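## Task

Locate the item whose underside shows the letters H then E, reading left to right, and set it in the tray so it lies flat on the tray's floor. It must be the only thing in the tray, and nothing else may sit off the table beside the tray. Every part of this must hold, and it must stay that way after the grippers let go, not merely because a gripper is holding it.

## Robot and tools

ROBOT. Two six-joint arms, left_arm and right_arm, face each other across a table. Each has a two-finger parallel gripper and a wrist camera. Base poses in the scene frame: left_arm at (+0.154, +0.437, +0.091) m, quat_wxyz (+0.636, 0, 0, -0.772); right_arm at (+0.036, -0.488, +0.060) m, quat_wxyz (+0.813, 0, 0, +0.582). The names left and right are labels only and say nothing about image sides.

FRAME. All positions share one scene frame in metres. The origin is the table centre, +z is up, the table surface is at z = +0.020, and left_arm sits on the +y side. Orientations are quaternions written w first (qw, qx, qy, qz). For a gripper, +x points out along the fingers and the fingers close along its y axis. end_effector_position is the point midway between the finger pads, about 3 to 4 cm short of the tips. Reported hand positions can be a little wrong, more so at full reach.

THE 16-NUMBER ROW. Every motion command is one row of 16 numbers covering both arms, even when only one moves: left_arm x, y, z, qw, qx, qy, qz, opening, then right_arm x, y, z, qw, qx, qy, qz, opening. x, y, z is an absolute target position for that gripper in the scene frame (metres); the quaternion is an absolute target orientation. Opening runs from -1 to +1: +1 is fully open (0.088 m), empty fingers touch near -0.80, and values below that close no further. Closing fully takes at least about 0.5 s. To keep an arm still, repeat the full pose from the latest result along with its current opening; to keep an orientation, resend the same quaternion rather than copying the slightly drifted one reported.

TOOLS.
execute_actions(actions): a list of actions run in order. Each action is a list of 1 to 15 rows; each row lasts one step of 1/30 s, and a short list repeats its last row until 15 steps are used (0.5 s per action). An empty list just returns state and images. Any target more than 0.6 m from the gripper's current position along any of its own axes gets the action refused for both arms; a malformed or refused first action cancels the whole call.
move(target, speed, blocking): target is one 16-number row as above, with absolute poses. Each gripper follows a straight line toward its pose, all arms finishing together, lasting 0.5 to 10 s (cut off at 10 s). speed is the path's top speed in m/s, 0.002 to 0.5, default 0.25; rotation is capped at twice that in rad/s. Openings take effect at the start. Paths ignore obstacles and the other arm; grippers lag, wander and can overshoot speed near full reach. blocking=false returns after 0.5 s while the arm continues; then use wait or stop before sending anything else.
wait(seconds): 0 to 10 s with the last commands held; returns early if a running move ends.
stop(): brakes a running move; the fingers keep moving.
zoom_image(camera, region): camera is cam_left_wrist or cam_right_wrist (both 504x504); region is [x0, y0, x1, y1] in pixels from the top-left, up to 504 by 504.
read_manual(section): only licence texts; no motion.
finished_scene(scene): ends the given scene for good and grades it after the robot holds its final command; the result states success and gives the next task.

CONTROLLER. Every step the commanded pose is clamped to within 70 mm and 16 degrees of the measured pose, so far targets need several actions; after an action the arm travels only to the last clamped pose. Position takes priority over orientation if both can't be met. Friction may leave the gripper short or slightly tilted, and tiny moves may not happen; check the result and correct.

RESULTS. The state line gives each gripper's position, quaternion and velocities. Hand target lines show the pose being driven toward. grip_measured is the finger opening on the command scale (the final Joint positions value is metres); each gripper's reading can be off up to about 1 mm, and squeezing a hard part reads up to about 0.061 narrower. To hold something, command about 0.07 below grip_measured. A move adds a move: line with its ending (done, off_target, moving, held, fault), limits (paced = pose clipped; held = steps blocked, and the arm may then lurch fast) and each gripper's distance from its pose. pose unreachable means the clearance check altered or blocked that arm's command. Calibration data for both cameras (K, distortion, T_world_to_cam) is supplied for locating things in images.

LIMITS AND CAUTIONS. Joint ranges (rad): waist -3.054 to 3.054, shoulder 0 to 3.142, elbow 0 to 2.356, wrist pitch and wrist yaw -1.571 to 1.571, wrist roll -3.142 to 3.142. Load limits (N m): waist 17, shoulder 21.1, elbow 21, wrist pitch 5.55, wrist yaw 5.53, wrist roll 5.19; a held object adds load. Reaching one stops the arm for 10 s. Holding loads heats motors: MOTOR HOT from 50 °C, OVER-TEMPERATURE FAULT at 95 °C, and the arm may go limp if it doesn't cool. Held objects may get brief tugs. Avoid fast contact and targets pushed deep past a surface, collisions between the arms, drops, and anything leaving the table. Release the object so it rests on its own before finishing.

Each tool is called after "Request:" by a JSON object that holds its "api" and its "payload", one argument or row to a line.

## Session

Request:
{"api": "execute_actions", "payload": {
  "actions": []
}}

Scene clock: 0.00 s.
left_arm: end_effector_position=(+0.1516, -0.0395, +0.3787) grip_measured=-0.782 end_effector_quat_wxyz=(+0.609, +0.405, +0.015, -0.682) end_effector_velocity=(+0.000, +0.004, -0.006) end_effector_angular_velocity=(+0.026, +0.001, +0.008) | right_arm: end_effector_position=(+0.2585, -0.4540, +0.2135) grip_measured=-0.799 end_effector_quat_wxyz=(+0.249, +0.666, +0.430, -0.557) end_effector_velocity=(+0.001, +0.000, -0.001) end_effector_angular_velocity=(+0.007, -0.005, +0.005)
Joint positions: left_arm=[ 0.156  1.688  1.635 -0.558 -0.1    0.545  0.001] | right_arm=[-1.289  1.378  1.149 -1.345 -0.3    2.082  0.   ]
Joint velocities: left_arm=[-0.002 -0.002 -0.007 -0.022 -0.007 -0.007 -0.   ] | right_arm=[-0.002  0.002 -0.002  0.007 -0.007 -0.007  0.   ]
Motor temperatures (°C, as the motors report them): left_arm=[23 24 24 21 24 21] | right_arm=[24 23 22 22 22 21]
Heat: left arm: hottest shoulder 24 °C (+0.0 °C/min); right arm: hottest waist 24 °C (+0.0 °C/min).
Hand target (left_arm): +0.152, -0.040, +0.379; +0.609, +0.405, +0.015, -0.682
Hand target (right_arm): +0.259, -0.454, +0.214; +0.249, +0.666, +0.430, -0.557

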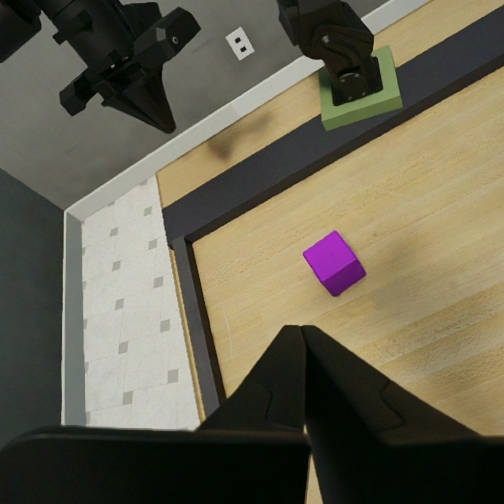

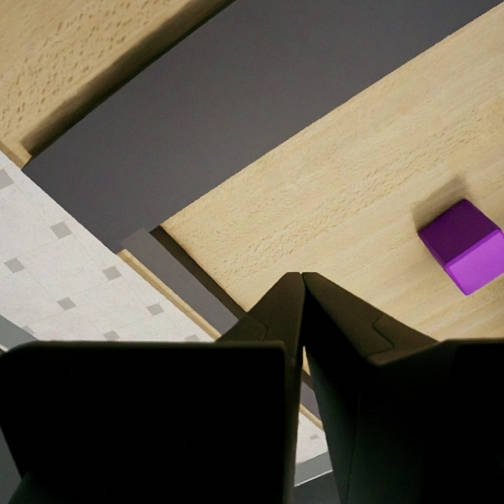

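Request:
{"api": "move", "payload": {
  "target": [0.08,0.25,0.45,0.539,0.280,0.196,-0.770,1,0.0,-0.3,0.42,0.604,-0.262,0.220,0.720,1]
}}

Scene clock: 13.20 s.
left_arm: end_effector_position=(+0.0784, +0.2485, +0.4464) grip_measured=+1.000 end_effector_quat_wxyz=(+0.537, +0.287, +0.199, -0.767) end_effector_velocity=(+0.001, +0.001, +0.000) end_effector_angular_velocity=(+0.002, -0.000, +0.008) | right_arm: end_effector_position=(-0.0006, -0.2994, +0.4173) grip_measured=+0.994 end_effector_quat_wxyz=(-0.220, +0.268, +0.717, -0.604) end_effector_velocity=(-0.002, +0.000, +0.002) end_effector_angular_velocity=(+0.016, -0.004, +0.014)
Joint positions: left_arm=[-0.233  0.941  1.507 -1.282 -0.06  -0.048  0.088] | right_arm=[-0.379  0.997  1.167 -1.565 -1.561  3.144  0.088]
Joint velocities: left_arm=[-0.002 -0.002  0.002 -0.007 -0.007 -0.007  0.   ] | right_arm=[ 0.012  0.007  0.007 -0.007 -0.007 -0.022 -0.   ]
Motor temperatures (°C, as the motors report them): left_arm=[23 26 26 23 24 21] | right_arm=[24 24 23 22 22 21]
Heat: left arm: hottest shoulder 26 °C (+9.1 °C/min); right arm: hottest waist 24 °C (+0.0 °C/min).
Hand target (left_arm): +0.079, +0.250, +0.451; -0.539, -0.281, -0.197, +0.769
Hand target (right_arm): -0.001, -0.299, +0.419; -0.220, +0.265, +0.717, -0.606
Off the commanded pose (left_arm): 0.004 m, 1 deg.
Off the commanded pose (right_arm): 0.003 m, 123 deg; orientation clipped at the last step of the last action.
joint sent to its limit (right arm) — the command would take joint 4 (wrist pitch) past its lower limit, joint 5 (wrist yaw) past its lower limit and joint 6 (wrist roll) past its upper limit, so those joints were sent only as far as their limits.
move: off_target (right_arm); limits=paced
camera_calibration (this result's frames):
cam_left_wrist: T_world_to_cam=[[-0.944677, 0.327995, -0.00207016, 0.00623373], [0.282168, 0.809439, -0.514965, 0.0407319], [-0.16723, -0.48706, -0.857209, 0.596877], [0, 0, 0, 1]] pos_world=[0.0942115, 0.2557, 0.532637]
cam_right_wrist: T_world_to_cam=[[-0.119458, -0.0838009, 0.989296, -0.4233], [0.896105, 0.419911, 0.143775, 0.0842201], [-0.427465, 0.903688, 0.0249325, 0.338227], [0, 0, 0, 1]] pos_world=[0.0185436, -0.37649, 0.398228]

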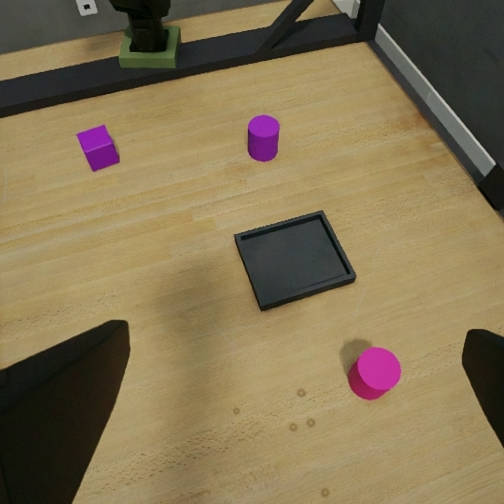

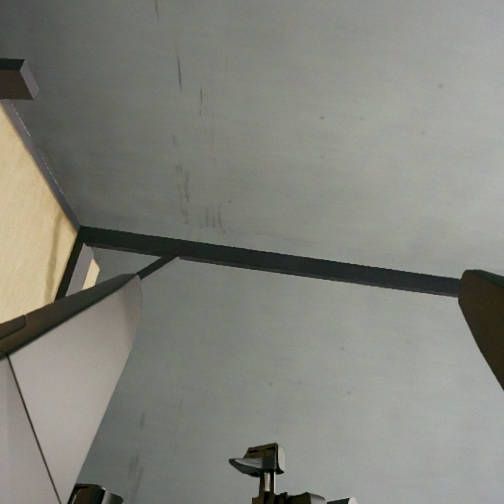

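Request:
{"api": "move", "payload": {
  "target": [0.08,0.25,0.45,0.539,0.280,0.196,-0.770,1,0.0,-0.3,0.42,0.473,0.458,0.749,0.073,1],
  "speed": 0.4
}}

Request:
{"api": "move", "payload": {
  "target": [0.08,0.25,0.45,0.539,0.280,0.196,-0.770,1,0.0,-0.3,0.42,0.604,-0.262,0.220,0.720,1],
  "speed": 0.4
}}

Scene clock: 42.90 s.
left_arm: end_effector_position=(+0.0793, +0.2491, +0.4474) grip_measured=+1.000 end_effector_quat_wxyz=(+0.538, +0.284, +0.200, -0.768) end_effector_velocity=(+0.000, -0.001, +0.001) end_effector_angular_velocity=(-0.007, +0.004, +0.008) | right_arm: end_effector_position=(-0.0005, -0.2993, +0.4236) grip_measured=+0.995 end_effector_quat_wxyz=(+0.468, +0.462, +0.750, +0.075) end_effector_velocity=(+0.001, -0.003, -0.001) end_effector_angular_velocity=(-0.000, -0.009, -0.005)
Joint positions: left_arm=[-0.226  0.937  1.507 -1.281 -0.053 -0.047  0.088] | right_arm=[ 0.54   0.91   1.524 -1.3    0.029  2.385  0.088]
Joint velocities: left_arm=[-0.002 -0.002 -0.002  0.007 -0.007 -0.007  0.   ] | right_arm=[ 0.017 -0.007 -0.002 -0.007  0.022  0.007  0.   ]
Motor temperatures (°C, as the motors report them): left_arm=[23 25 28 25 24 21] | right_arm=[24 24 25 23 23 21]
Heat: left arm: hottest elbow 28 °C (+5.6 °C/min); right arm: hottest elbow 25 °C (+1.4 °C/min).
Hand target (left_arm): +0.080, +0.250, +0.450; -0.539, -0.280, -0.196, +0.770
Hand target (right_arm): -0.000, -0.300, +0.421; +0.470, +0.462, +0.748, +0.074
Off the commanded pose (left_arm): 0.003 m, 1 deg.
Off the commanded pose (right_arm): 0.004 m, 1 deg.
move: done
camera_calibration (this result's frames):
cam_left_wrist: T_world_to_cam=[[-0.945244, 0.32636, 0.00151398, 0.00573417], [0.278115, 0.807922, -0.519533, 0.0432855], [-0.170778, -0.490665, -0.854449, 0.598081], [0, 0, 0, 1]] pos_world=[0.0955209, 0.256615, 0.53351]
cam_right_wrist: T_world_to_cam=[[-0.650197, -0.531212, -0.543192, 0.085468], [-0.636788, -0.00895463, 0.770987, -0.311655], [-0.414422, 0.847191, -0.332447, 0.472496], [0, 0, 0, 1]] pos_world=[0.0529255, -0.357683, 0.443787]

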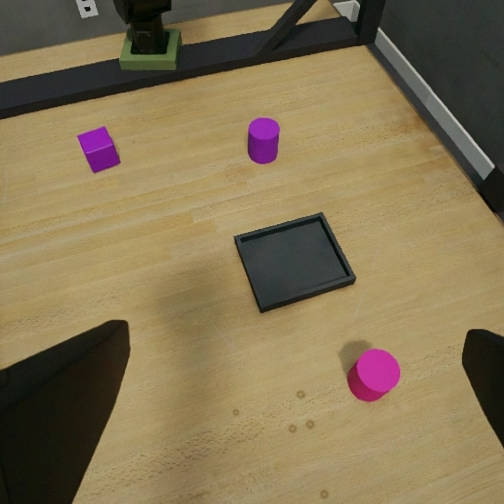

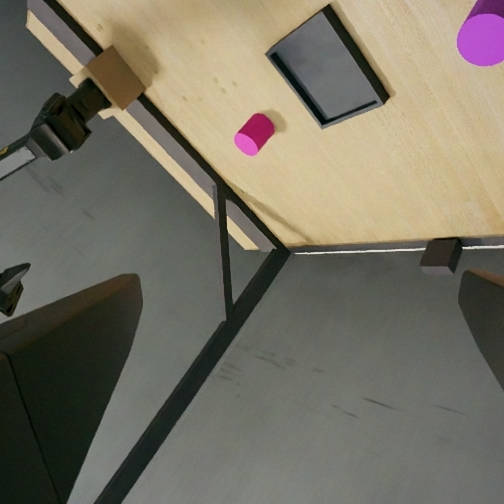

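Scene clock: 46.43 s.
left_arm: end_effector_position=(+0.0793, +0.2491, +0.4474) grip_measured=+1.000 end_effector_quat_wxyz=(+0.538, +0.284, +0.200, -0.768) end_effector_velocity=(+0.002, +0.002, -0.001) end_effector_angular_velocity=(+0.002, -0.000, +0.008) | right_arm: end_effector_position=(+0.0001, -0.2995, +0.4232) grip_measured=+0.995 end_effector_quat_wxyz=(+0.606, -0.258, +0.218, +0.720) end_effector_velocity=(+0.002, +0.002, +0.000) end_effector_angular_velocity=(+0.006, -0.021, +0.001)
Joint positions: left_arm=[-0.226  0.937  1.507 -1.281 -0.053 -0.047  0.088] | right_arm=[ 0.539  0.91   1.524 -1.302  0.031  0.026  0.088]
Joint velocities: left_arm=[-0.002 -0.007 -0.002 -0.007 -0.007 -0.007  0.   ] | right_arm=[-0.007  0.002 -0.002  0.007  0.007 -0.022 -0.   ]
Motor temperatures (°C, as the motors report them): left_arm=[23 25 28 25 24 21] | right_arm=[24 24 25 23 23 21]
Heat: left arm: hottest elbow 28 °C (+5.2 °C/min); right arm: hottest elbow 25 °C (+1.3 °C/min).
Hand target (left_arm): +0.080, +0.250, +0.450; -0.539, -0.280, -0.196, +0.770
Hand target (right_arm): +0.000, -0.300, +0.420; +0.604, -0.262, +0.220, +0.720
Off the commanded pose (left_arm): 0.003 m, 1 deg.
Off the commanded pose (right_arm): 0.003 m, 1 deg.
move: done
camera_calibration (this result's frames):
cam_left_wrist: T_world_to_cam=[[-0.945244, 0.32636, 0.00151398, 0.00573417], [0.278115, 0.807922, -0.519533, 0.0432855], [-0.170778, -0.490665, -0.854449, 0.598081], [0, 0, 0, 1]] pos_world=[0.0955209, 0.256615, 0.53351]
cam_right_wrist: T_world_to_cam=[[0.984461, 0.170385, -0.0424953, 0.0836587], [0.134013, -0.885342, -0.445208, -0.0588321], [-0.11348, 0.432595, -0.894418, 0.586422], [0, 0, 0, 1]] pos_world=[-0.00792742, -0.320024, 0.501869]

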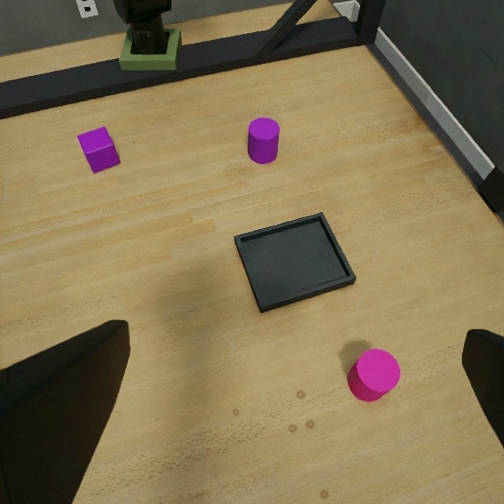

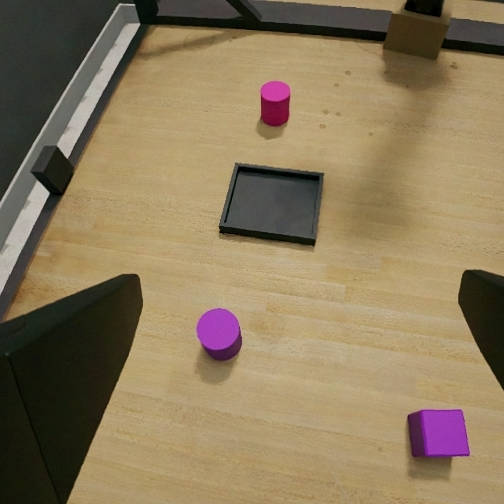

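Request:
{"api": "move", "payload": {
  "target": [-0.079,0.18,0.16,0.2876,0.6459,0.2876,-0.6459,1,-0.083,-0.21,0.16,0.390,-0.590,0.390,0.590,1],
  "speed": 0.3
}}

Scene clock: 73.80 s.
left_arm: end_effector_position=(-0.0757, +0.1814, +0.1606) grip_measured=+1.000 end_effector_quat_wxyz=(+0.293, +0.644, +0.291, -0.644) end_effector_velocity=(+0.004, +0.000, -0.005) end_effector_angular_velocity=(+0.002, -0.031, +0.005) | right_arm: end_effector_position=(-0.0811, -0.2115, +0.1608) grip_measured=+0.995 end_effector_quat_wxyz=(+0.395, -0.590, +0.387, +0.588) end_effector_velocity=(+0.005, -0.005, -0.004) end_effector_angular_velocity=(-0.025, -0.035, +0.024)
Joint positions: left_arm=[-0.54   1.882  1.374 -1.062 -0.003 -0.013  0.088] | right_arm=[ 0.732  1.691  1.267 -1.142  0.01   0.005  0.088]
Joint velocities: left_arm=[-0.002  0.012 -0.002 -0.007 -0.022 -0.007  0.   ] | right_arm=[ 0.002  0.007 -0.007 -0.022  0.022 -0.022  0.   ]
Motor temperatures (°C, as the motors report them): left_arm=[23 25 29 27 24 21] | right_arm=[24 24 25 25 23 21]
Heat: left arm: hottest elbow 29 °C (+3.0 °C/min); right arm: hottest elbow 25 °C (+1.0 °C/min).
Hand target (left_arm): -0.078, +0.180, +0.159; +0.289, +0.646, +0.290, -0.644
Hand target (right_arm): -0.084, -0.210, +0.159; -0.391, +0.591, -0.388, -0.589
Off the commanded pose (left_arm): 0.004 m, 1 deg.
Off the commanded pose (right_arm): 0.003 m, 1 deg.
move: done
camera_calibration (this result's frames):
cam_left_wrist: T_world_to_cam=[[-0.758731, 0.65124, -0.0146475, -0.160401], [0.616066, 0.724694, 0.308676, -0.100281], [0.211637, 0.225178, -0.951055, 0.207931], [0, 0, 0, 1]] pos_world=[-0.103928, 0.130311, 0.226359]
cam_right_wrist: T_world_to_cam=[[0.933181, 0.358979, -0.0175468, 0.169144], [0.33488, -0.850731, 0.405107, -0.199997], [0.130497, -0.383914, -0.914101, 0.154673], [0, 0, 0, 1]] pos_world=[-0.111052, -0.171482, 0.225375]

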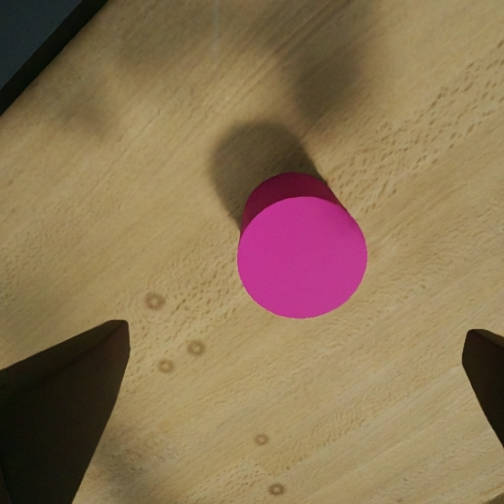

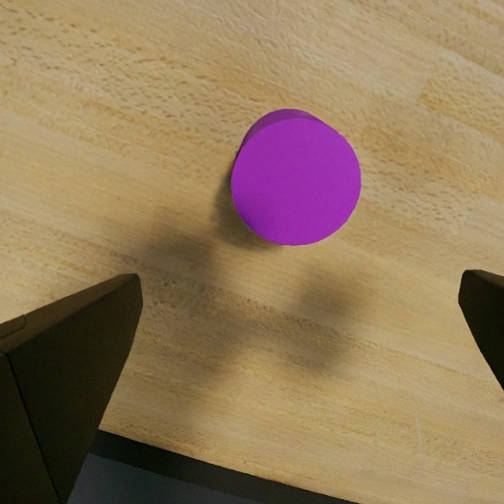

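Request:
{"api": "move", "payload": {
  "target": [-0.083,0.181,0.07,0.2876,0.6459,0.2876,-0.6459,1,-0.085,-0.201,0.07,0.390,-0.590,0.390,0.590,1],
  "speed": 0.1
}}

Scene clock: 84.70 s.
left_arm: end_effector_position=(-0.0837, +0.1781, +0.0756) grip_measured=+1.000 end_effector_quat_wxyz=(+0.291, +0.641, +0.286, -0.650) end_effector_velocity=(+0.003, +0.002, -0.003) end_effector_angular_velocity=(-0.002, -0.028, -0.014) | right_arm: end_effector_position=(-0.0869, -0.1975, +0.0770) grip_measured=+0.995 end_effector_quat_wxyz=(+0.396, -0.584, +0.384, +0.596) end_effector_velocity=(+0.000, -0.001, -0.000) end_effector_angular_velocity=(-0.010, +0.003, +0.020)
Joint positions: left_arm=[-0.55   2.03   1.216 -0.741 -0.002 -0.013  0.088] | right_arm=[ 0.729  1.84   1.094 -0.802  0.005 -0.001  0.088]
Joint velocities: left_arm=[-0.007  0.007 -0.002 -0.007 -0.022  0.007  0.   ] | right_arm=[-0.002  0.002  0.002 -0.007 -0.007 -0.022 -0.   ]
Motor temperatures (°C, as the motors report them): left_arm=[23 27 29 26 24 21] | right_arm=[24 24 25 24 23 21]
Heat: left arm: hottest elbow 29 °C (+2.0 °C/min); right arm: hottest elbow 25 °C (+1.0 °C/min).
Hand target (left_arm): -0.083, +0.181, +0.070; +0.288, +0.646, +0.288, -0.646
Hand target (right_arm): -0.085, -0.201, +0.070; -0.390, +0.590, -0.390, -0.590
Off the commanded pose (left_arm): 0.006 m, 1 deg.
Off the commanded pose (right_arm): 0.008 m, 1 deg.
move: done
camera_calibration (this result's frames):
cam_left_wrist: T_world_to_cam=[[-0.752121, 0.658886, -0.0135447, -0.166466], [0.626557, 0.721288, 0.295246, -0.0642052], [0.204303, 0.213575, -0.955325, 0.131296], [0, 0, 0, 1]] pos_world=[-0.111799, 0.127951, 0.142132]
cam_right_wrist: T_world_to_cam=[[0.931544, 0.362898, -0.0230253, 0.169076], [0.342808, -0.855325, 0.388461, -0.151132], [0.121278, -0.369761, -0.921178, 0.0867981], [0, 0, 0, 1]] pos_world=[-0.116219, -0.15853, 0.142559]

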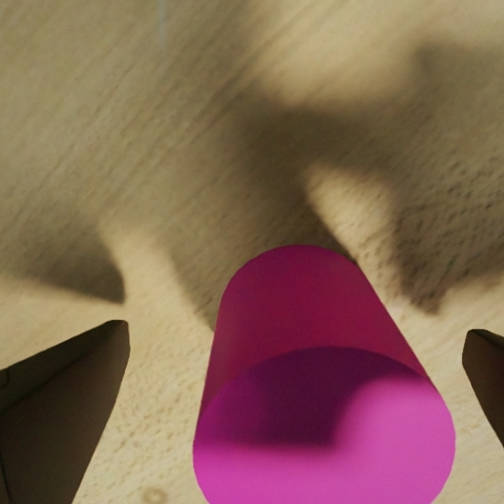

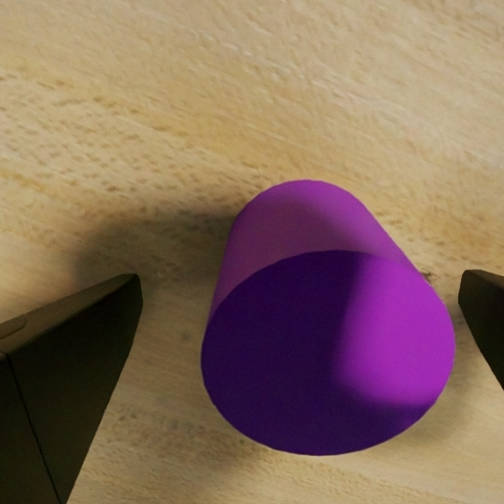

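Request:
{"api": "execute_actions", "payload": {
  "actions": [
    [[-0.083,0.182,0.063,0.2876,0.6459,0.2876,-0.6459,1,-0.085,-0.202,0.062,0.390,-0.590,0.390,0.590,1]],
    [[-0.083,0.182,0.063,0.2876,0.6459,0.2876,-0.6459,0.3,-0.085,-0.202,0.062,0.390,-0.590,0.390,0.590,0.3]],
    [[-0.083,0.182,0.063,0.2876,0.6459,0.2876,-0.6459,0.0,-0.085,-0.202,0.062,0.390,-0.590,0.390,0.590,0.0]]
  ]
}}

Scene clock: 94.70 s.
left_arm: end_effector_position=(-0.0842, +0.1787, +0.0685) grip_measured=+0.109 end_effector_quat_wxyz=(+0.291, +0.641, +0.285, -0.651) end_effector_velocity=(+0.002, +0.001, +0.000) end_effector_angular_velocity=(+0.000, -0.010, +0.005) | right_arm: end_effector_position=(-0.0866, -0.1980, +0.0690) grip_measured=+0.101 end_effector_quat_wxyz=(+0.396, -0.584, +0.384, +0.596) end_effector_velocity=(+0.001, -0.002, +0.000) end_effector_angular_velocity=(-0.010, +0.004, -0.010)
Joint positions: left_arm=[-0.553  2.044  1.204 -0.714 -0.002 -0.013  0.044] | right_arm=[ 0.729  1.854  1.075 -0.769  0.005 -0.001  0.044]
Joint velocities: left_arm=[-0.002 -0.002 -0.002 -0.007 -0.007 -0.007 -0.   ] | right_arm=[-0.002 -0.002 -0.002 -0.007 -0.007  0.007 -0.   ]
Motor temperatures (°C, as the motors report them): left_arm=[23 28 29 26 24 21] | right_arm=[24 25 25 24 23 21]
Heat: left arm: hottest elbow 29 °C (+1.0 °C/min); right arm: hottest shoulder 25 °C (+1.0 °C/min).
Hand target (left_arm): -0.083, +0.182, +0.063; +0.288, +0.646, +0.288, -0.646
Hand target (right_arm): -0.085, -0.202, +0.062; -0.390, +0.590, -0.390, -0.590
Off the commanded pose (left_arm): 0.006 m, 1 deg.
Off the commanded pose (right_arm): 0.008 m, 1 deg.
camera_calibration (this result's frames):
cam_left_wrist: T_world_to_cam=[[-0.750618, 0.660606, -0.013145, -0.16763], [0.628446, 0.719937, 0.294528, -0.061804], [0.20403, 0.212817, -0.955552, 0.124588], [0, 0, 0, 1]] pos_world=[-0.112406, 0.128718, 0.13505]
cam_right_wrist: T_world_to_cam=[[0.931537, 0.362915, -0.0230481, 0.168879], [0.342923, -0.855598, 0.387758, -0.148488], [0.121003, -0.369114, -0.921473, 0.0793091], [0, 0, 0, 1]] pos_world=[-0.115994, -0.159061, 0.134551]

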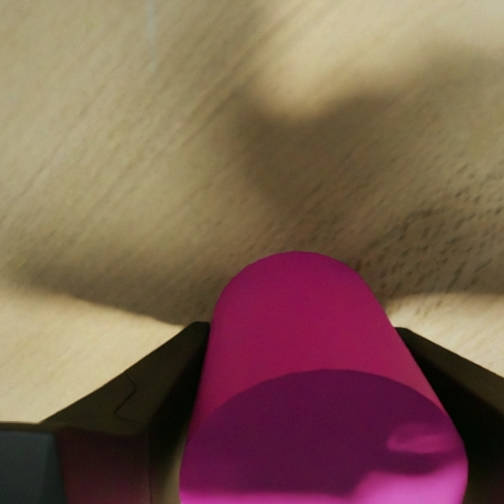

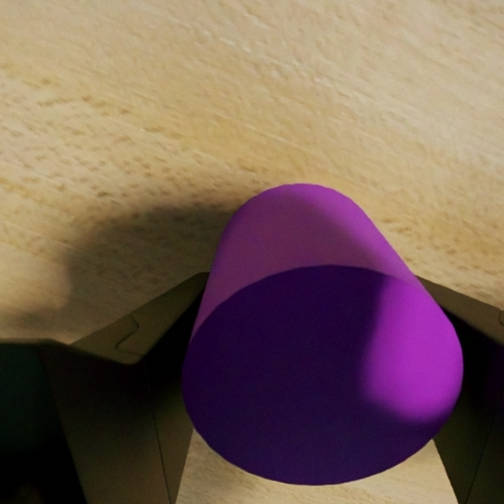

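Request:
{"api": "move", "payload": {
  "target": [-0.083,0.182,0.13,0.2876,0.6459,0.2876,-0.6459,0.0,-0.085,-0.202,0.13,0.390,-0.590,0.390,0.590,0.0],
  "speed": 0.15
}}

Request:
{"api": "move", "payload": {
  "target": [0.117,0.15,0.25,0.660,0.0327,0.0288,-0.750,0.0,0.073,-0.2,0.25,0.750,-0.0288,0.0327,0.660,0.0],
  "speed": 0.3
}}

Scene clock: 108.00 s.
left_arm: end_effector_position=(-0.0791, +0.1843, +0.1215) grip_measured=+0.109 end_effector_quat_wxyz=(+0.285, +0.655, +0.291, -0.637) end_effector_velocity=(-0.003, +0.003, +0.004) end_effector_angular_velocity=(+0.020, +0.011, +0.005) | right_arm: end_effector_position=(-0.0841, -0.2040, +0.1247) grip_measured=+0.101 end_effector_quat_wxyz=(+0.388, -0.595, +0.391, +0.585) end_effector_velocity=(+0.003, -0.003, +0.004) end_effector_angular_velocity=(-0.023, -0.002, -0.000)
Joint positions: left_arm=[-0.553  1.953  1.306 -0.95  -0.002 -0.013  0.044] | right_arm=[ 0.729  1.771  1.212 -1.027  0.005 -0.001  0.044]
Joint velocities: left_arm=[-0.002 -0.002  0.012 -0.022  0.022 -0.007 -0.   ] | right_arm=[-0.007 -0.002  0.012 -0.037 -0.007 -0.007 -0.   ]
Motor temperatures (°C, as the motors report them): left_arm=[23 29 28 25 24 21] | right_arm=[24 26 25 24 22 21]
Heat: left arm: hottest shoulder 29 °C (+0.0 °C/min); right arm: hottest shoulder 26 °C (+1.0 °C/min).
Hand target (left_arm): -0.083, +0.182, +0.130; +0.288, +0.646, +0.288, -0.646
Hand target (right_arm): -0.085, -0.202, +0.130; -0.390, +0.590, -0.390, -0.590
Off the commanded pose (left_arm): 0.010 m, 1 deg.
Off the commanded pose (right_arm): 0.006 m, 1 deg.
move: off_target (left_arm)
camera_calibration (this result's frames):
cam_left_wrist: T_world_to_cam=[[-0.750233, 0.661022, -0.0141396, -0.166677], [0.619577, 0.710338, 0.333982, -0.08833], [0.230814, 0.241804, -0.942473, 0.168234], [0, 0, 0, 1]] pos_world=[-0.10915, 0.132242, 0.1857]
cam_right_wrist: T_world_to_cam=[[0.931872, 0.362125, -0.0218905, 0.16969], [0.336883, -0.841368, 0.422623, -0.178079], [0.134624, -0.401205, -0.906041, 0.120764], [0, 0, 0, 1]] pos_world=[-0.114395, -0.162827, 0.188392]

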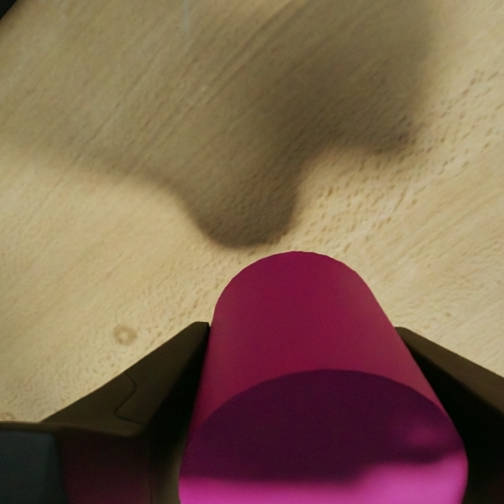

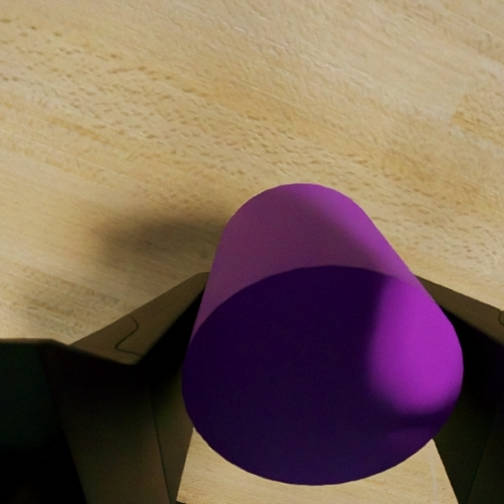

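Scene clock: 111.20 s.
left_arm: end_effector_position=(+0.1162, +0.1492, +0.2540) grip_measured=+0.109 end_effector_quat_wxyz=(+0.656, +0.031, +0.024, -0.754) end_effector_velocity=(+0.001, -0.000, +0.003) end_effector_angular_velocity=(-0.021, +0.011, +0.001) | right_arm: end_effector_position=(+0.0738, -0.2005, +0.2578) grip_measured=+0.101 end_effector_quat_wxyz=(+0.751, -0.024, +0.030, +0.659) end_effector_velocity=(+0.001, -0.001, -0.003) end_effector_angular_velocity=(-0.003, -0.006, +0.001)
Joint positions: left_arm=[0.068 0.912 0.121 0.712 0.012 0.005 0.044] | right_arm=[ 0.195  0.775  0.241  0.457 -0.003  0.004  0.044]
Joint velocities: left_arm=[ 0.007  0.007 -0.007  0.037  0.007 -0.007  0.   ] | right_arm=[-0.007 -0.002 -0.012  0.007 -0.007 -0.007 -0.   ]
Motor temperatures (°C, as the motors report them): left_arm=[23 29 28 25 24 21] | right_arm=[24 26 25 24 22 21]
Heat: left arm: hottest shoulder 29 °C (+0.0 °C/min); right arm: hottest shoulder 26 °C (+1.0 °C/min).
Hand target (left_arm): +0.117, +0.150, +0.251; +0.656, +0.032, +0.028, -0.753
Hand target (right_arm): +0.074, -0.201, +0.252; +0.750, -0.027, +0.036, +0.660
Off the commanded pose (left_arm): 0.004 m, 1 deg.
Off the commanded pose (right_arm): 0.008 m, 1 deg.
move: done
camera_calibration (this result's frames):
cam_left_wrist: T_world_to_cam=[[-0.992087, 0.125403, 0.00612014, 0.10783], [0.0424411, 0.380839, -0.923667, 0.206948], [-0.118161, -0.916098, -0.383147, 0.327741], [0, 0, 0, 1]] pos_world=[0.13692, 0.207907, 0.316065]
cam_right_wrist: T_world_to_cam=[[0.993722, -0.105235, -0.0379858, -0.0699397], [-0.0834971, -0.471578, -0.877863, 0.155884], [0.0744687, 0.875523, -0.477404, 0.371463], [0, 0, 0, 1]] pos_world=[0.054854, -0.259073, 0.311526]

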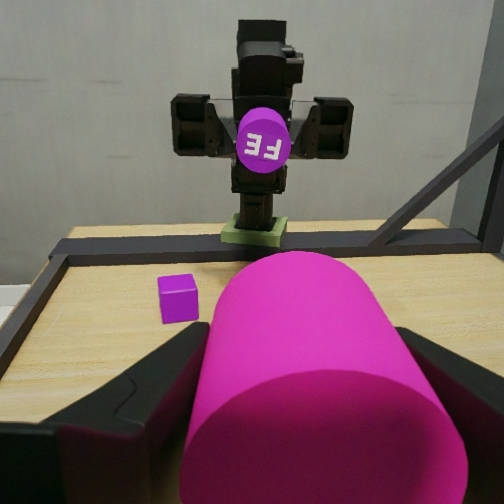

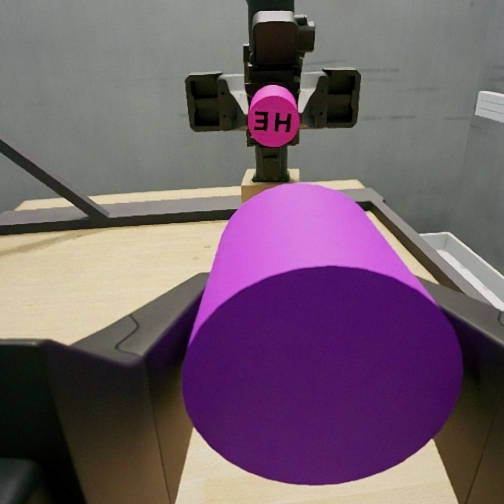

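Request:
{"api": "move", "payload": {
  "target": [-0.054,-0.006,0.14,0.4777,0.5213,0.4777,-0.5213,0.0,-0.03,-0.27,0.12,0.390,-0.590,0.390,0.590,0.0],
  "speed": 0.3
}}

Scene clock: 127.63 s.
left_arm: end_effector_position=(-0.0515, -0.0050, +0.1430) grip_measured=+0.109 end_effector_quat_wxyz=(+0.481, +0.517, +0.479, -0.522) end_effector_velocity=(+0.001, +0.002, -0.002) end_effector_angular_velocity=(+0.026, -0.020, +0.020) | right_arm: end_effector_position=(-0.0288, -0.2700, +0.1187) grip_measured=+0.101 end_effector_quat_wxyz=(+0.395, -0.591, +0.386, +0.588) end_effector_velocity=(+0.001, -0.004, -0.002) end_effector_angular_velocity=(-0.019, +0.002, +0.005)
Joint positions: left_arm=[-0.242  2.521  2.334 -1.377 -0.    -0.356  0.044] | right_arm=[ 0.624  1.46   0.861 -0.968  0.013 -0.104  0.044]
Joint velocities: left_arm=[-0.002  0.032  0.051 -0.051 -0.007 -0.022 -0.   ] | right_arm=[-0.002  0.002 -0.007 -0.007 -0.007 -0.007 -0.   ]
Motor temperatures (°C, as the motors report them): left_arm=[23 28 29 27 24 21] | right_arm=[24 25 26 27 22 21]
Heat: left arm: hottest elbow 29 °C (+0.0 °C/min); right arm: hottest wrist pitch 27 °C (+2.0 °C/min).
Hand target (left_arm): -0.053, -0.006, +0.139; +0.479, +0.519, +0.481, -0.519
Hand target (right_arm): -0.031, -0.269, +0.119; -0.392, +0.592, -0.388, -0.588
Off the commanded pose (left_arm): 0.004 m, 1 deg.
Off the commanded pose (right_arm): 0.002 m, 1 deg.
move: done
camera_calibration (this result's frames):
cam_left_wrist: T_world_to_cam=[[-0.997618, 0.0683201, -0.00955028, -0.036934], [0.0622058, 0.950773, 0.303581, -0.00130472], [0.0298208, 0.302264, -0.952758, 0.219345], [0, 0, 0, 1]] pos_world=[-0.0433059, -0.0625361, 0.209026]
cam_right_wrist: T_world_to_cam=[[0.932565, 0.360741, -0.0137086, 0.140617], [0.334839, -0.850164, 0.40633, -0.250198], [0.134925, -0.383519, -0.913624, 0.0871761], [0, 0, 0, 1]] pos_world=[-0.0591209, -0.230002, 0.183237]

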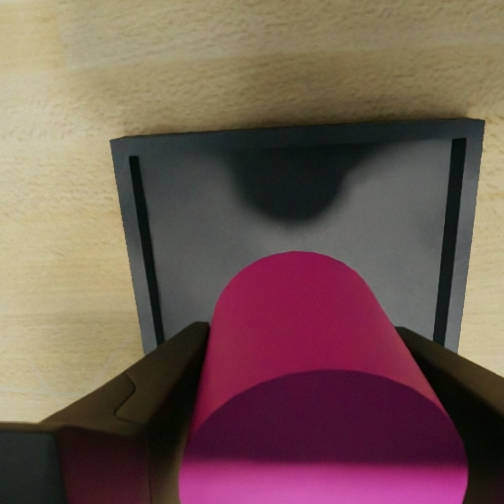

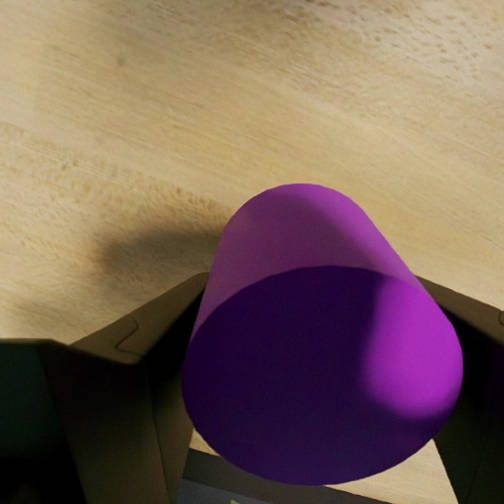

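Request:
{"api": "move", "payload": {
  "target": [-0.055,-0.002,0.073,0.4777,0.5213,0.4777,-0.5213,0.0,-0.03,-0.27,0.067,0.390,-0.590,0.390,0.590,0.0],
  "speed": 0.06
}}

Scene clock: 134.73 s.
left_arm: end_effector_position=(-0.0549, -0.0050, +0.0819) grip_measured=+0.109 end_effector_quat_wxyz=(+0.481, +0.515, +0.476, -0.527) end_effector_velocity=(-0.001, +0.003, +0.001) end_effector_angular_velocity=(+0.010, +0.004, +0.005) | right_arm: end_effector_position=(-0.0311, -0.2665, +0.0716) grip_measured=+0.101 end_effector_quat_wxyz=(+0.395, -0.586, +0.385, +0.594) end_effector_velocity=(-0.000, -0.002, -0.003) end_effector_angular_velocity=(-0.009, +0.005, -0.010)
Joint positions: left_arm=[-0.248  2.537  2.12  -1.135 -0.    -0.356  0.044] | right_arm=[ 0.624  1.557  0.741 -0.737  0.005 -0.107  0.044]
Joint velocities: left_arm=[-0.002 -0.002 -0.002 -0.007  0.007 -0.007 -0.   ] | right_arm=[-0.002  0.007 -0.007  0.007 -0.007  0.007 -0.   ]
Motor temperatures (°C, as the motors report them): left_arm=[23 31 30 27 24 21] | right_arm=[24 25 26 26 22 21]
Heat: left arm: hottest shoulder 31 °C (+2.0 °C/min); right arm: hottest elbow 26 °C (+1.0 °C/min).
Hand target (left_arm): -0.055, -0.002, +0.073; +0.478, +0.521, +0.478, -0.521
Hand target (right_arm): -0.030, -0.270, +0.067; -0.390, +0.590, -0.390, -0.590
Off the commanded pose (left_arm): 0.009 m, 1 deg.
Off the commanded pose (right_arm): 0.006 m, 1 deg.
move: off_target (left_arm)
camera_calibration (this result's frames):
cam_left_wrist: T_world_to_cam=[[-0.997221, 0.0743364, -0.00494637, -0.0411784], [0.0696242, 0.953516, 0.293188, 0.0186955], [0.026511, 0.292029, -0.956042, 0.161227], [0, 0, 0, 1]] pos_world=[-0.0466399, -0.0618483, 0.148455]
cam_right_wrist: T_world_to_cam=[[0.931634, 0.362789, -0.0210397, 0.141892], [0.341342, -0.853755, 0.393178, -0.22711], [0.124678, -0.37348, -0.919222, 0.0484914], [0, 0, 0, 1]] pos_world=[-0.0607154, -0.227263, 0.136854]

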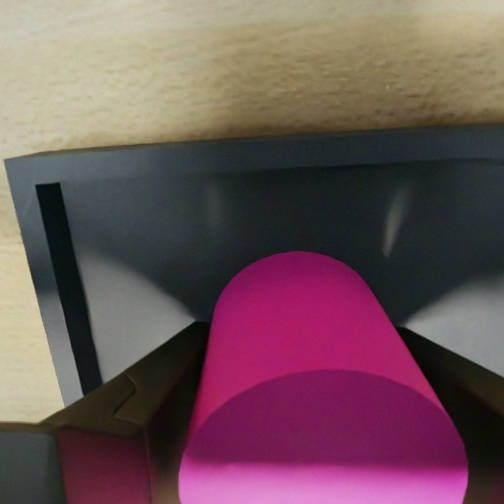

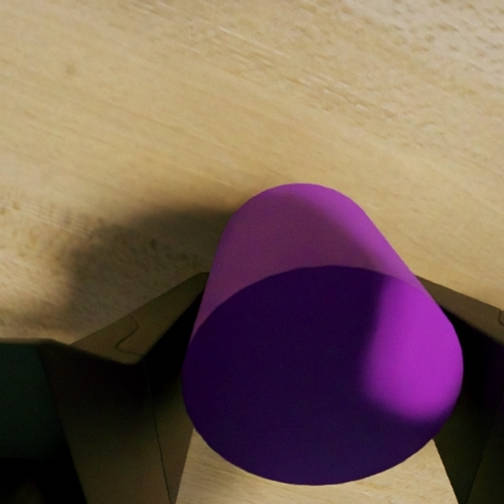

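Request:
{"api": "move", "payload": {
  "target": [-0.055,-0.002,0.065,0.4777,0.5213,0.4777,-0.5213,0.0,-0.03,-0.27,0.063,0.390,-0.590,0.390,0.590,0.0],
  "speed": 0.03
}}

Scene clock: 139.20 s.
left_arm: end_effector_position=(-0.0555, -0.0063, +0.0793) grip_measured=+0.109 end_effector_quat_wxyz=(+0.482, +0.512, +0.474, -0.530) end_effector_velocity=(-0.000, -0.000, +0.002) end_effector_angular_velocity=(-0.010, -0.004, -0.010) | right_arm: end_effector_position=(-0.0311, -0.2664, +0.0677) grip_measured=+0.101 end_effector_quat_wxyz=(+0.395, -0.586, +0.385, +0.594) end_effector_velocity=(-0.002, -0.003, -0.000) end_effector_angular_velocity=(-0.013, +0.018, +0.020)
Joint positions: left_arm=[-0.248  2.537  2.109 -1.116 -0.    -0.356  0.044] | right_arm=[ 0.623  1.567  0.733 -0.719  0.004 -0.107  0.044]
Joint velocities: left_arm=[-0.002 -0.007 -0.007  0.007 -0.007  0.007  0.   ] | right_arm=[-0.002 -0.002 -0.002 -0.007 -0.022 -0.022  0.   ]
Motor temperatures (°C, as the motors report them): left_arm=[23 32 30 26 24 21] | right_arm=[24 25 26 25 22 21]
Heat: left arm: hottest shoulder 32 °C (+3.0 °C/min); right arm: hottest elbow 26 °C (+1.0 °C/min).
Hand target (left_arm): -0.055, -0.002, +0.065; +0.478, +0.521, +0.478, -0.521
Hand target (right_arm): -0.030, -0.270, +0.063; -0.390, +0.590, -0.390, -0.590
Off the commanded pose (left_arm): 0.015 m, 2 deg.
Off the commanded pose (right_arm): 0.006 m, 1 deg.
move: off_target (left_arm)
camera_calibration (this result's frames):
cam_left_wrist: T_world_to_cam=[[-0.997234, 0.0743097, -0.00179422, -0.0419544], [0.0707096, 0.95581, 0.285353, 0.0214269], [0.0229194, 0.284437, -0.958421, 0.15907], [0, 0, 0, 1]] pos_world=[-0.0469992, -0.0626077, 0.146266]
cam_right_wrist: T_world_to_cam=[[0.931762, 0.362438, -0.0214199, 0.141707], [0.341165, -0.853839, 0.393149, -0.225496], [0.124203, -0.373629, -0.919225, 0.0448905], [0, 0, 0, 1]] pos_world=[-0.0606808, -0.227125, 0.132953]

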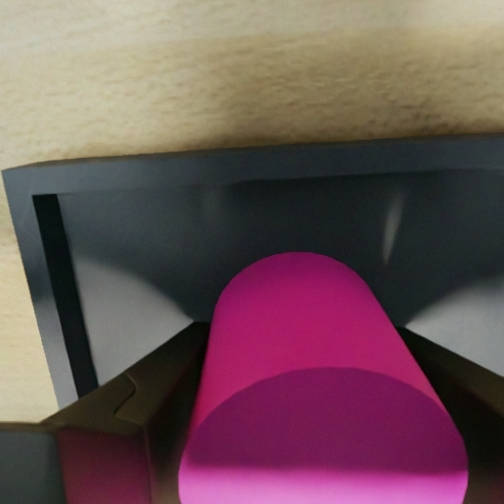

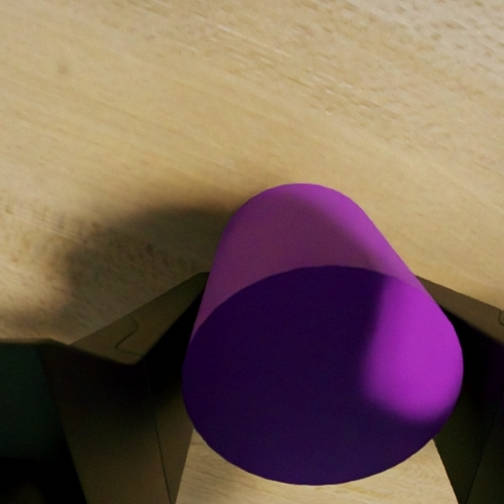

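Left seems in contact. Release and lift.

Request:
{"api": "execute_actions", "payload": {
  "actions": [
    [[-0.055,-0.004,0.076,0.4777,0.5213,0.4777,-0.5213,0.6,-0.03,-0.268,0.066,0.390,-0.590,0.390,0.590,0.6]]
  ]
}}

Request:
{"api": "move", "payload": {
  "target": [-0.045,0.02,0.17,0.4777,0.5213,0.4777,-0.5213,0.6,-0.03,-0.27,0.15,0.390,-0.590,0.390,0.590,0.6],
  "speed": 0.15
}}

Scene clock: 146.63 s.
left_arm: end_effector_position=(-0.0541, -0.0032, +0.0794) grip_measured=+0.590 end_effector_quat_wxyz=(+0.479, +0.519, +0.478, -0.522) end_effector_velocity=(+0.005, +0.005, -0.001) end_effector_angular_velocity=(+0.021, -0.018, -0.005) | right_arm: end_effector_position=(-0.0302, -0.2677, +0.0674) grip_measured=+0.590 end_effector_quat_wxyz=(+0.393, -0.588, +0.386, +0.592) end_effector_velocity=(-0.001, -0.005, -0.002) end_effector_angular_velocity=(-0.023, +0.016, -0.010)
Joint positions: left_arm=[-0.248  2.545  2.125 -1.147 -0.    -0.356  0.068] | right_arm=[ 0.621  1.568  0.732 -0.725  0.004 -0.109  0.068]
Joint velocities: left_arm=[ 0.002 -0.002 -0.007 -0.022 -0.007  0.007  0.003] | right_arm=[-0.002  0.002 -0.007 -0.007 -0.022  0.007  0.003]
Motor temperatures (°C, as the motors report them): left_arm=[23 33 29 26 24 21] | right_arm=[24 25 25 25 22 21]
Heat: left arm: hottest shoulder 33 °C (+4.1 °C/min); right arm: hottest shoulder 25 °C (+0.0 °C/min).
Hand target (left_arm): -0.055, -0.004, +0.076; +0.478, +0.521, +0.478, -0.521
Hand target (right_arm): -0.030, -0.268, +0.066; -0.390, +0.590, -0.390, -0.590
Off the commanded pose (left_arm): 0.004 m, 0 deg.
Off the commanded pose (right_arm): 0.001 m, 1 deg.
camera_calibration (this result's frames):
cam_left_wrist: T_world_to_cam=[[-0.997176, 0.0744319, -0.0100163, -0.0400866], [0.0678167, 0.949695, 0.305745, 0.016594], [0.0322696, 0.304202, -0.952061, 0.158311], [0, 0, 0, 1]] pos_world=[-0.0462074, -0.060934, 0.145247]
cam_right_wrist: T_world_to_cam=[[0.93167, 0.362643, -0.021937, 0.141378], [0.34064, -0.850959, 0.399792, -0.226542], [0.126314, -0.379947, -0.916344, 0.0422162], [0, 0, 0, 1]] pos_world=[-0.0598812, -0.228008, 0.132356]

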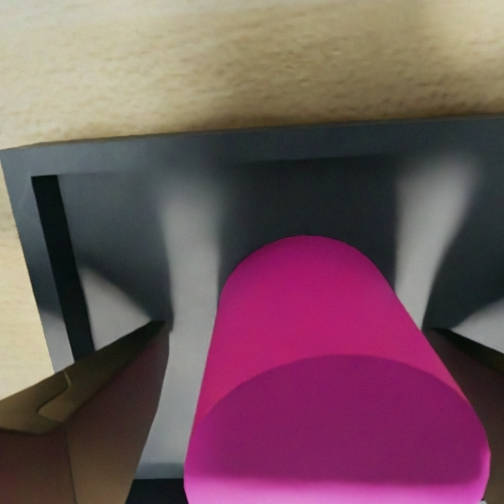

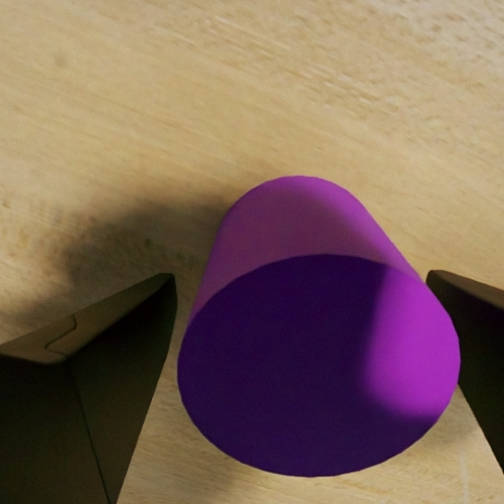

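Scene clock: 147.73 s.
left_arm: end_effector_position=(-0.0429, +0.0217, +0.1578) grip_measured=+0.597 end_effector_quat_wxyz=(+0.474, +0.531, +0.482, -0.511) end_effector_velocity=(+0.000, +0.001, +0.002) end_effector_angular_velocity=(-0.001, -0.008, +0.005) | right_arm: end_effector_position=(-0.0290, -0.2715, +0.1461) grip_measured=+0.597 end_effector_quat_wxyz=(+0.388, -0.594, +0.392, +0.585) end_effector_velocity=(-0.001, -0.006, +0.002) end_effector_angular_velocity=(-0.032, +0.013, +0.005)
Joint positions: left_arm=[-0.25   2.399  2.171 -1.373 -0.    -0.356  0.068] | right_arm=[ 0.621  1.435  0.953 -1.102  0.004 -0.109  0.068]
Joint velocities: left_arm=[-0.002 -0.002  0.002 -0.007 -0.007 -0.007 -0.   ] | right_arm=[-0.002 -0.002  0.007 -0.037 -0.022 -0.007  0.   ]
Motor temperatures (°C, as the motors report them): left_arm=[23 34 29 26 24 21] | right_arm=[24 25 25 25 22 21]
Heat: left arm: hottest shoulder 34 °C (+5.1 °C/min); right arm: hottest shoulder 25 °C (+0.0 °C/min).
Hand target (left_arm): -0.045, +0.020, +0.170; +0.478, +0.521, +0.478, -0.521
Hand target (right_arm): -0.030, -0.270, +0.150; -0.390, +0.590, -0.390, -0.590
Off the commanded pose (left_arm): 0.012 m, 2 deg.
Off the commanded pose (right_arm): 0.004 m, 1 deg.
move: off_target (left_arm)
camera_calibration (this result's frames):
cam_left_wrist: T_world_to_cam=[[-0.996855, 0.0760672, -0.0222015, -0.0280867], [0.0642354, 0.939778, 0.335694, -0.0364707], [0.0463998, 0.333212, -0.941709, 0.223422], [0, 0, 0, 1]] pos_world=[-0.0360224, -0.038036, 0.222018]
cam_right_wrist: T_world_to_cam=[[0.931824, 0.362134, -0.0237374, 0.143547], [0.337878, -0.841818, 0.42093, -0.262374], [0.13245, -0.400253, -0.906783, 0.106024], [0, 0, 0, 1]] pos_world=[-0.0591528, -0.230418, 0.20999]

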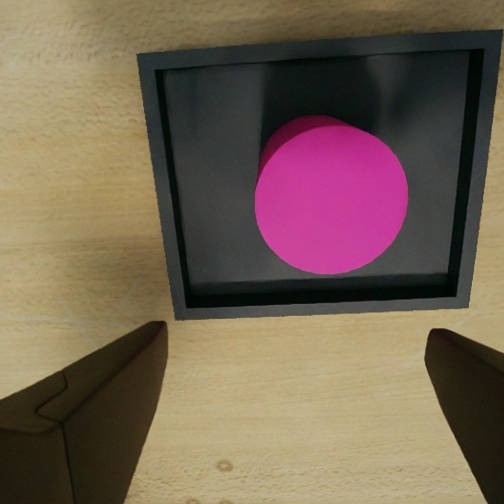

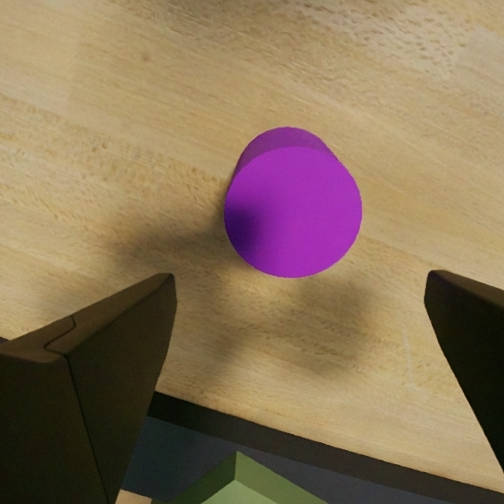

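Request:
{"api": "finished_scene", "payload": {
  "scene": 1
}}

The scene is finished: the task was done.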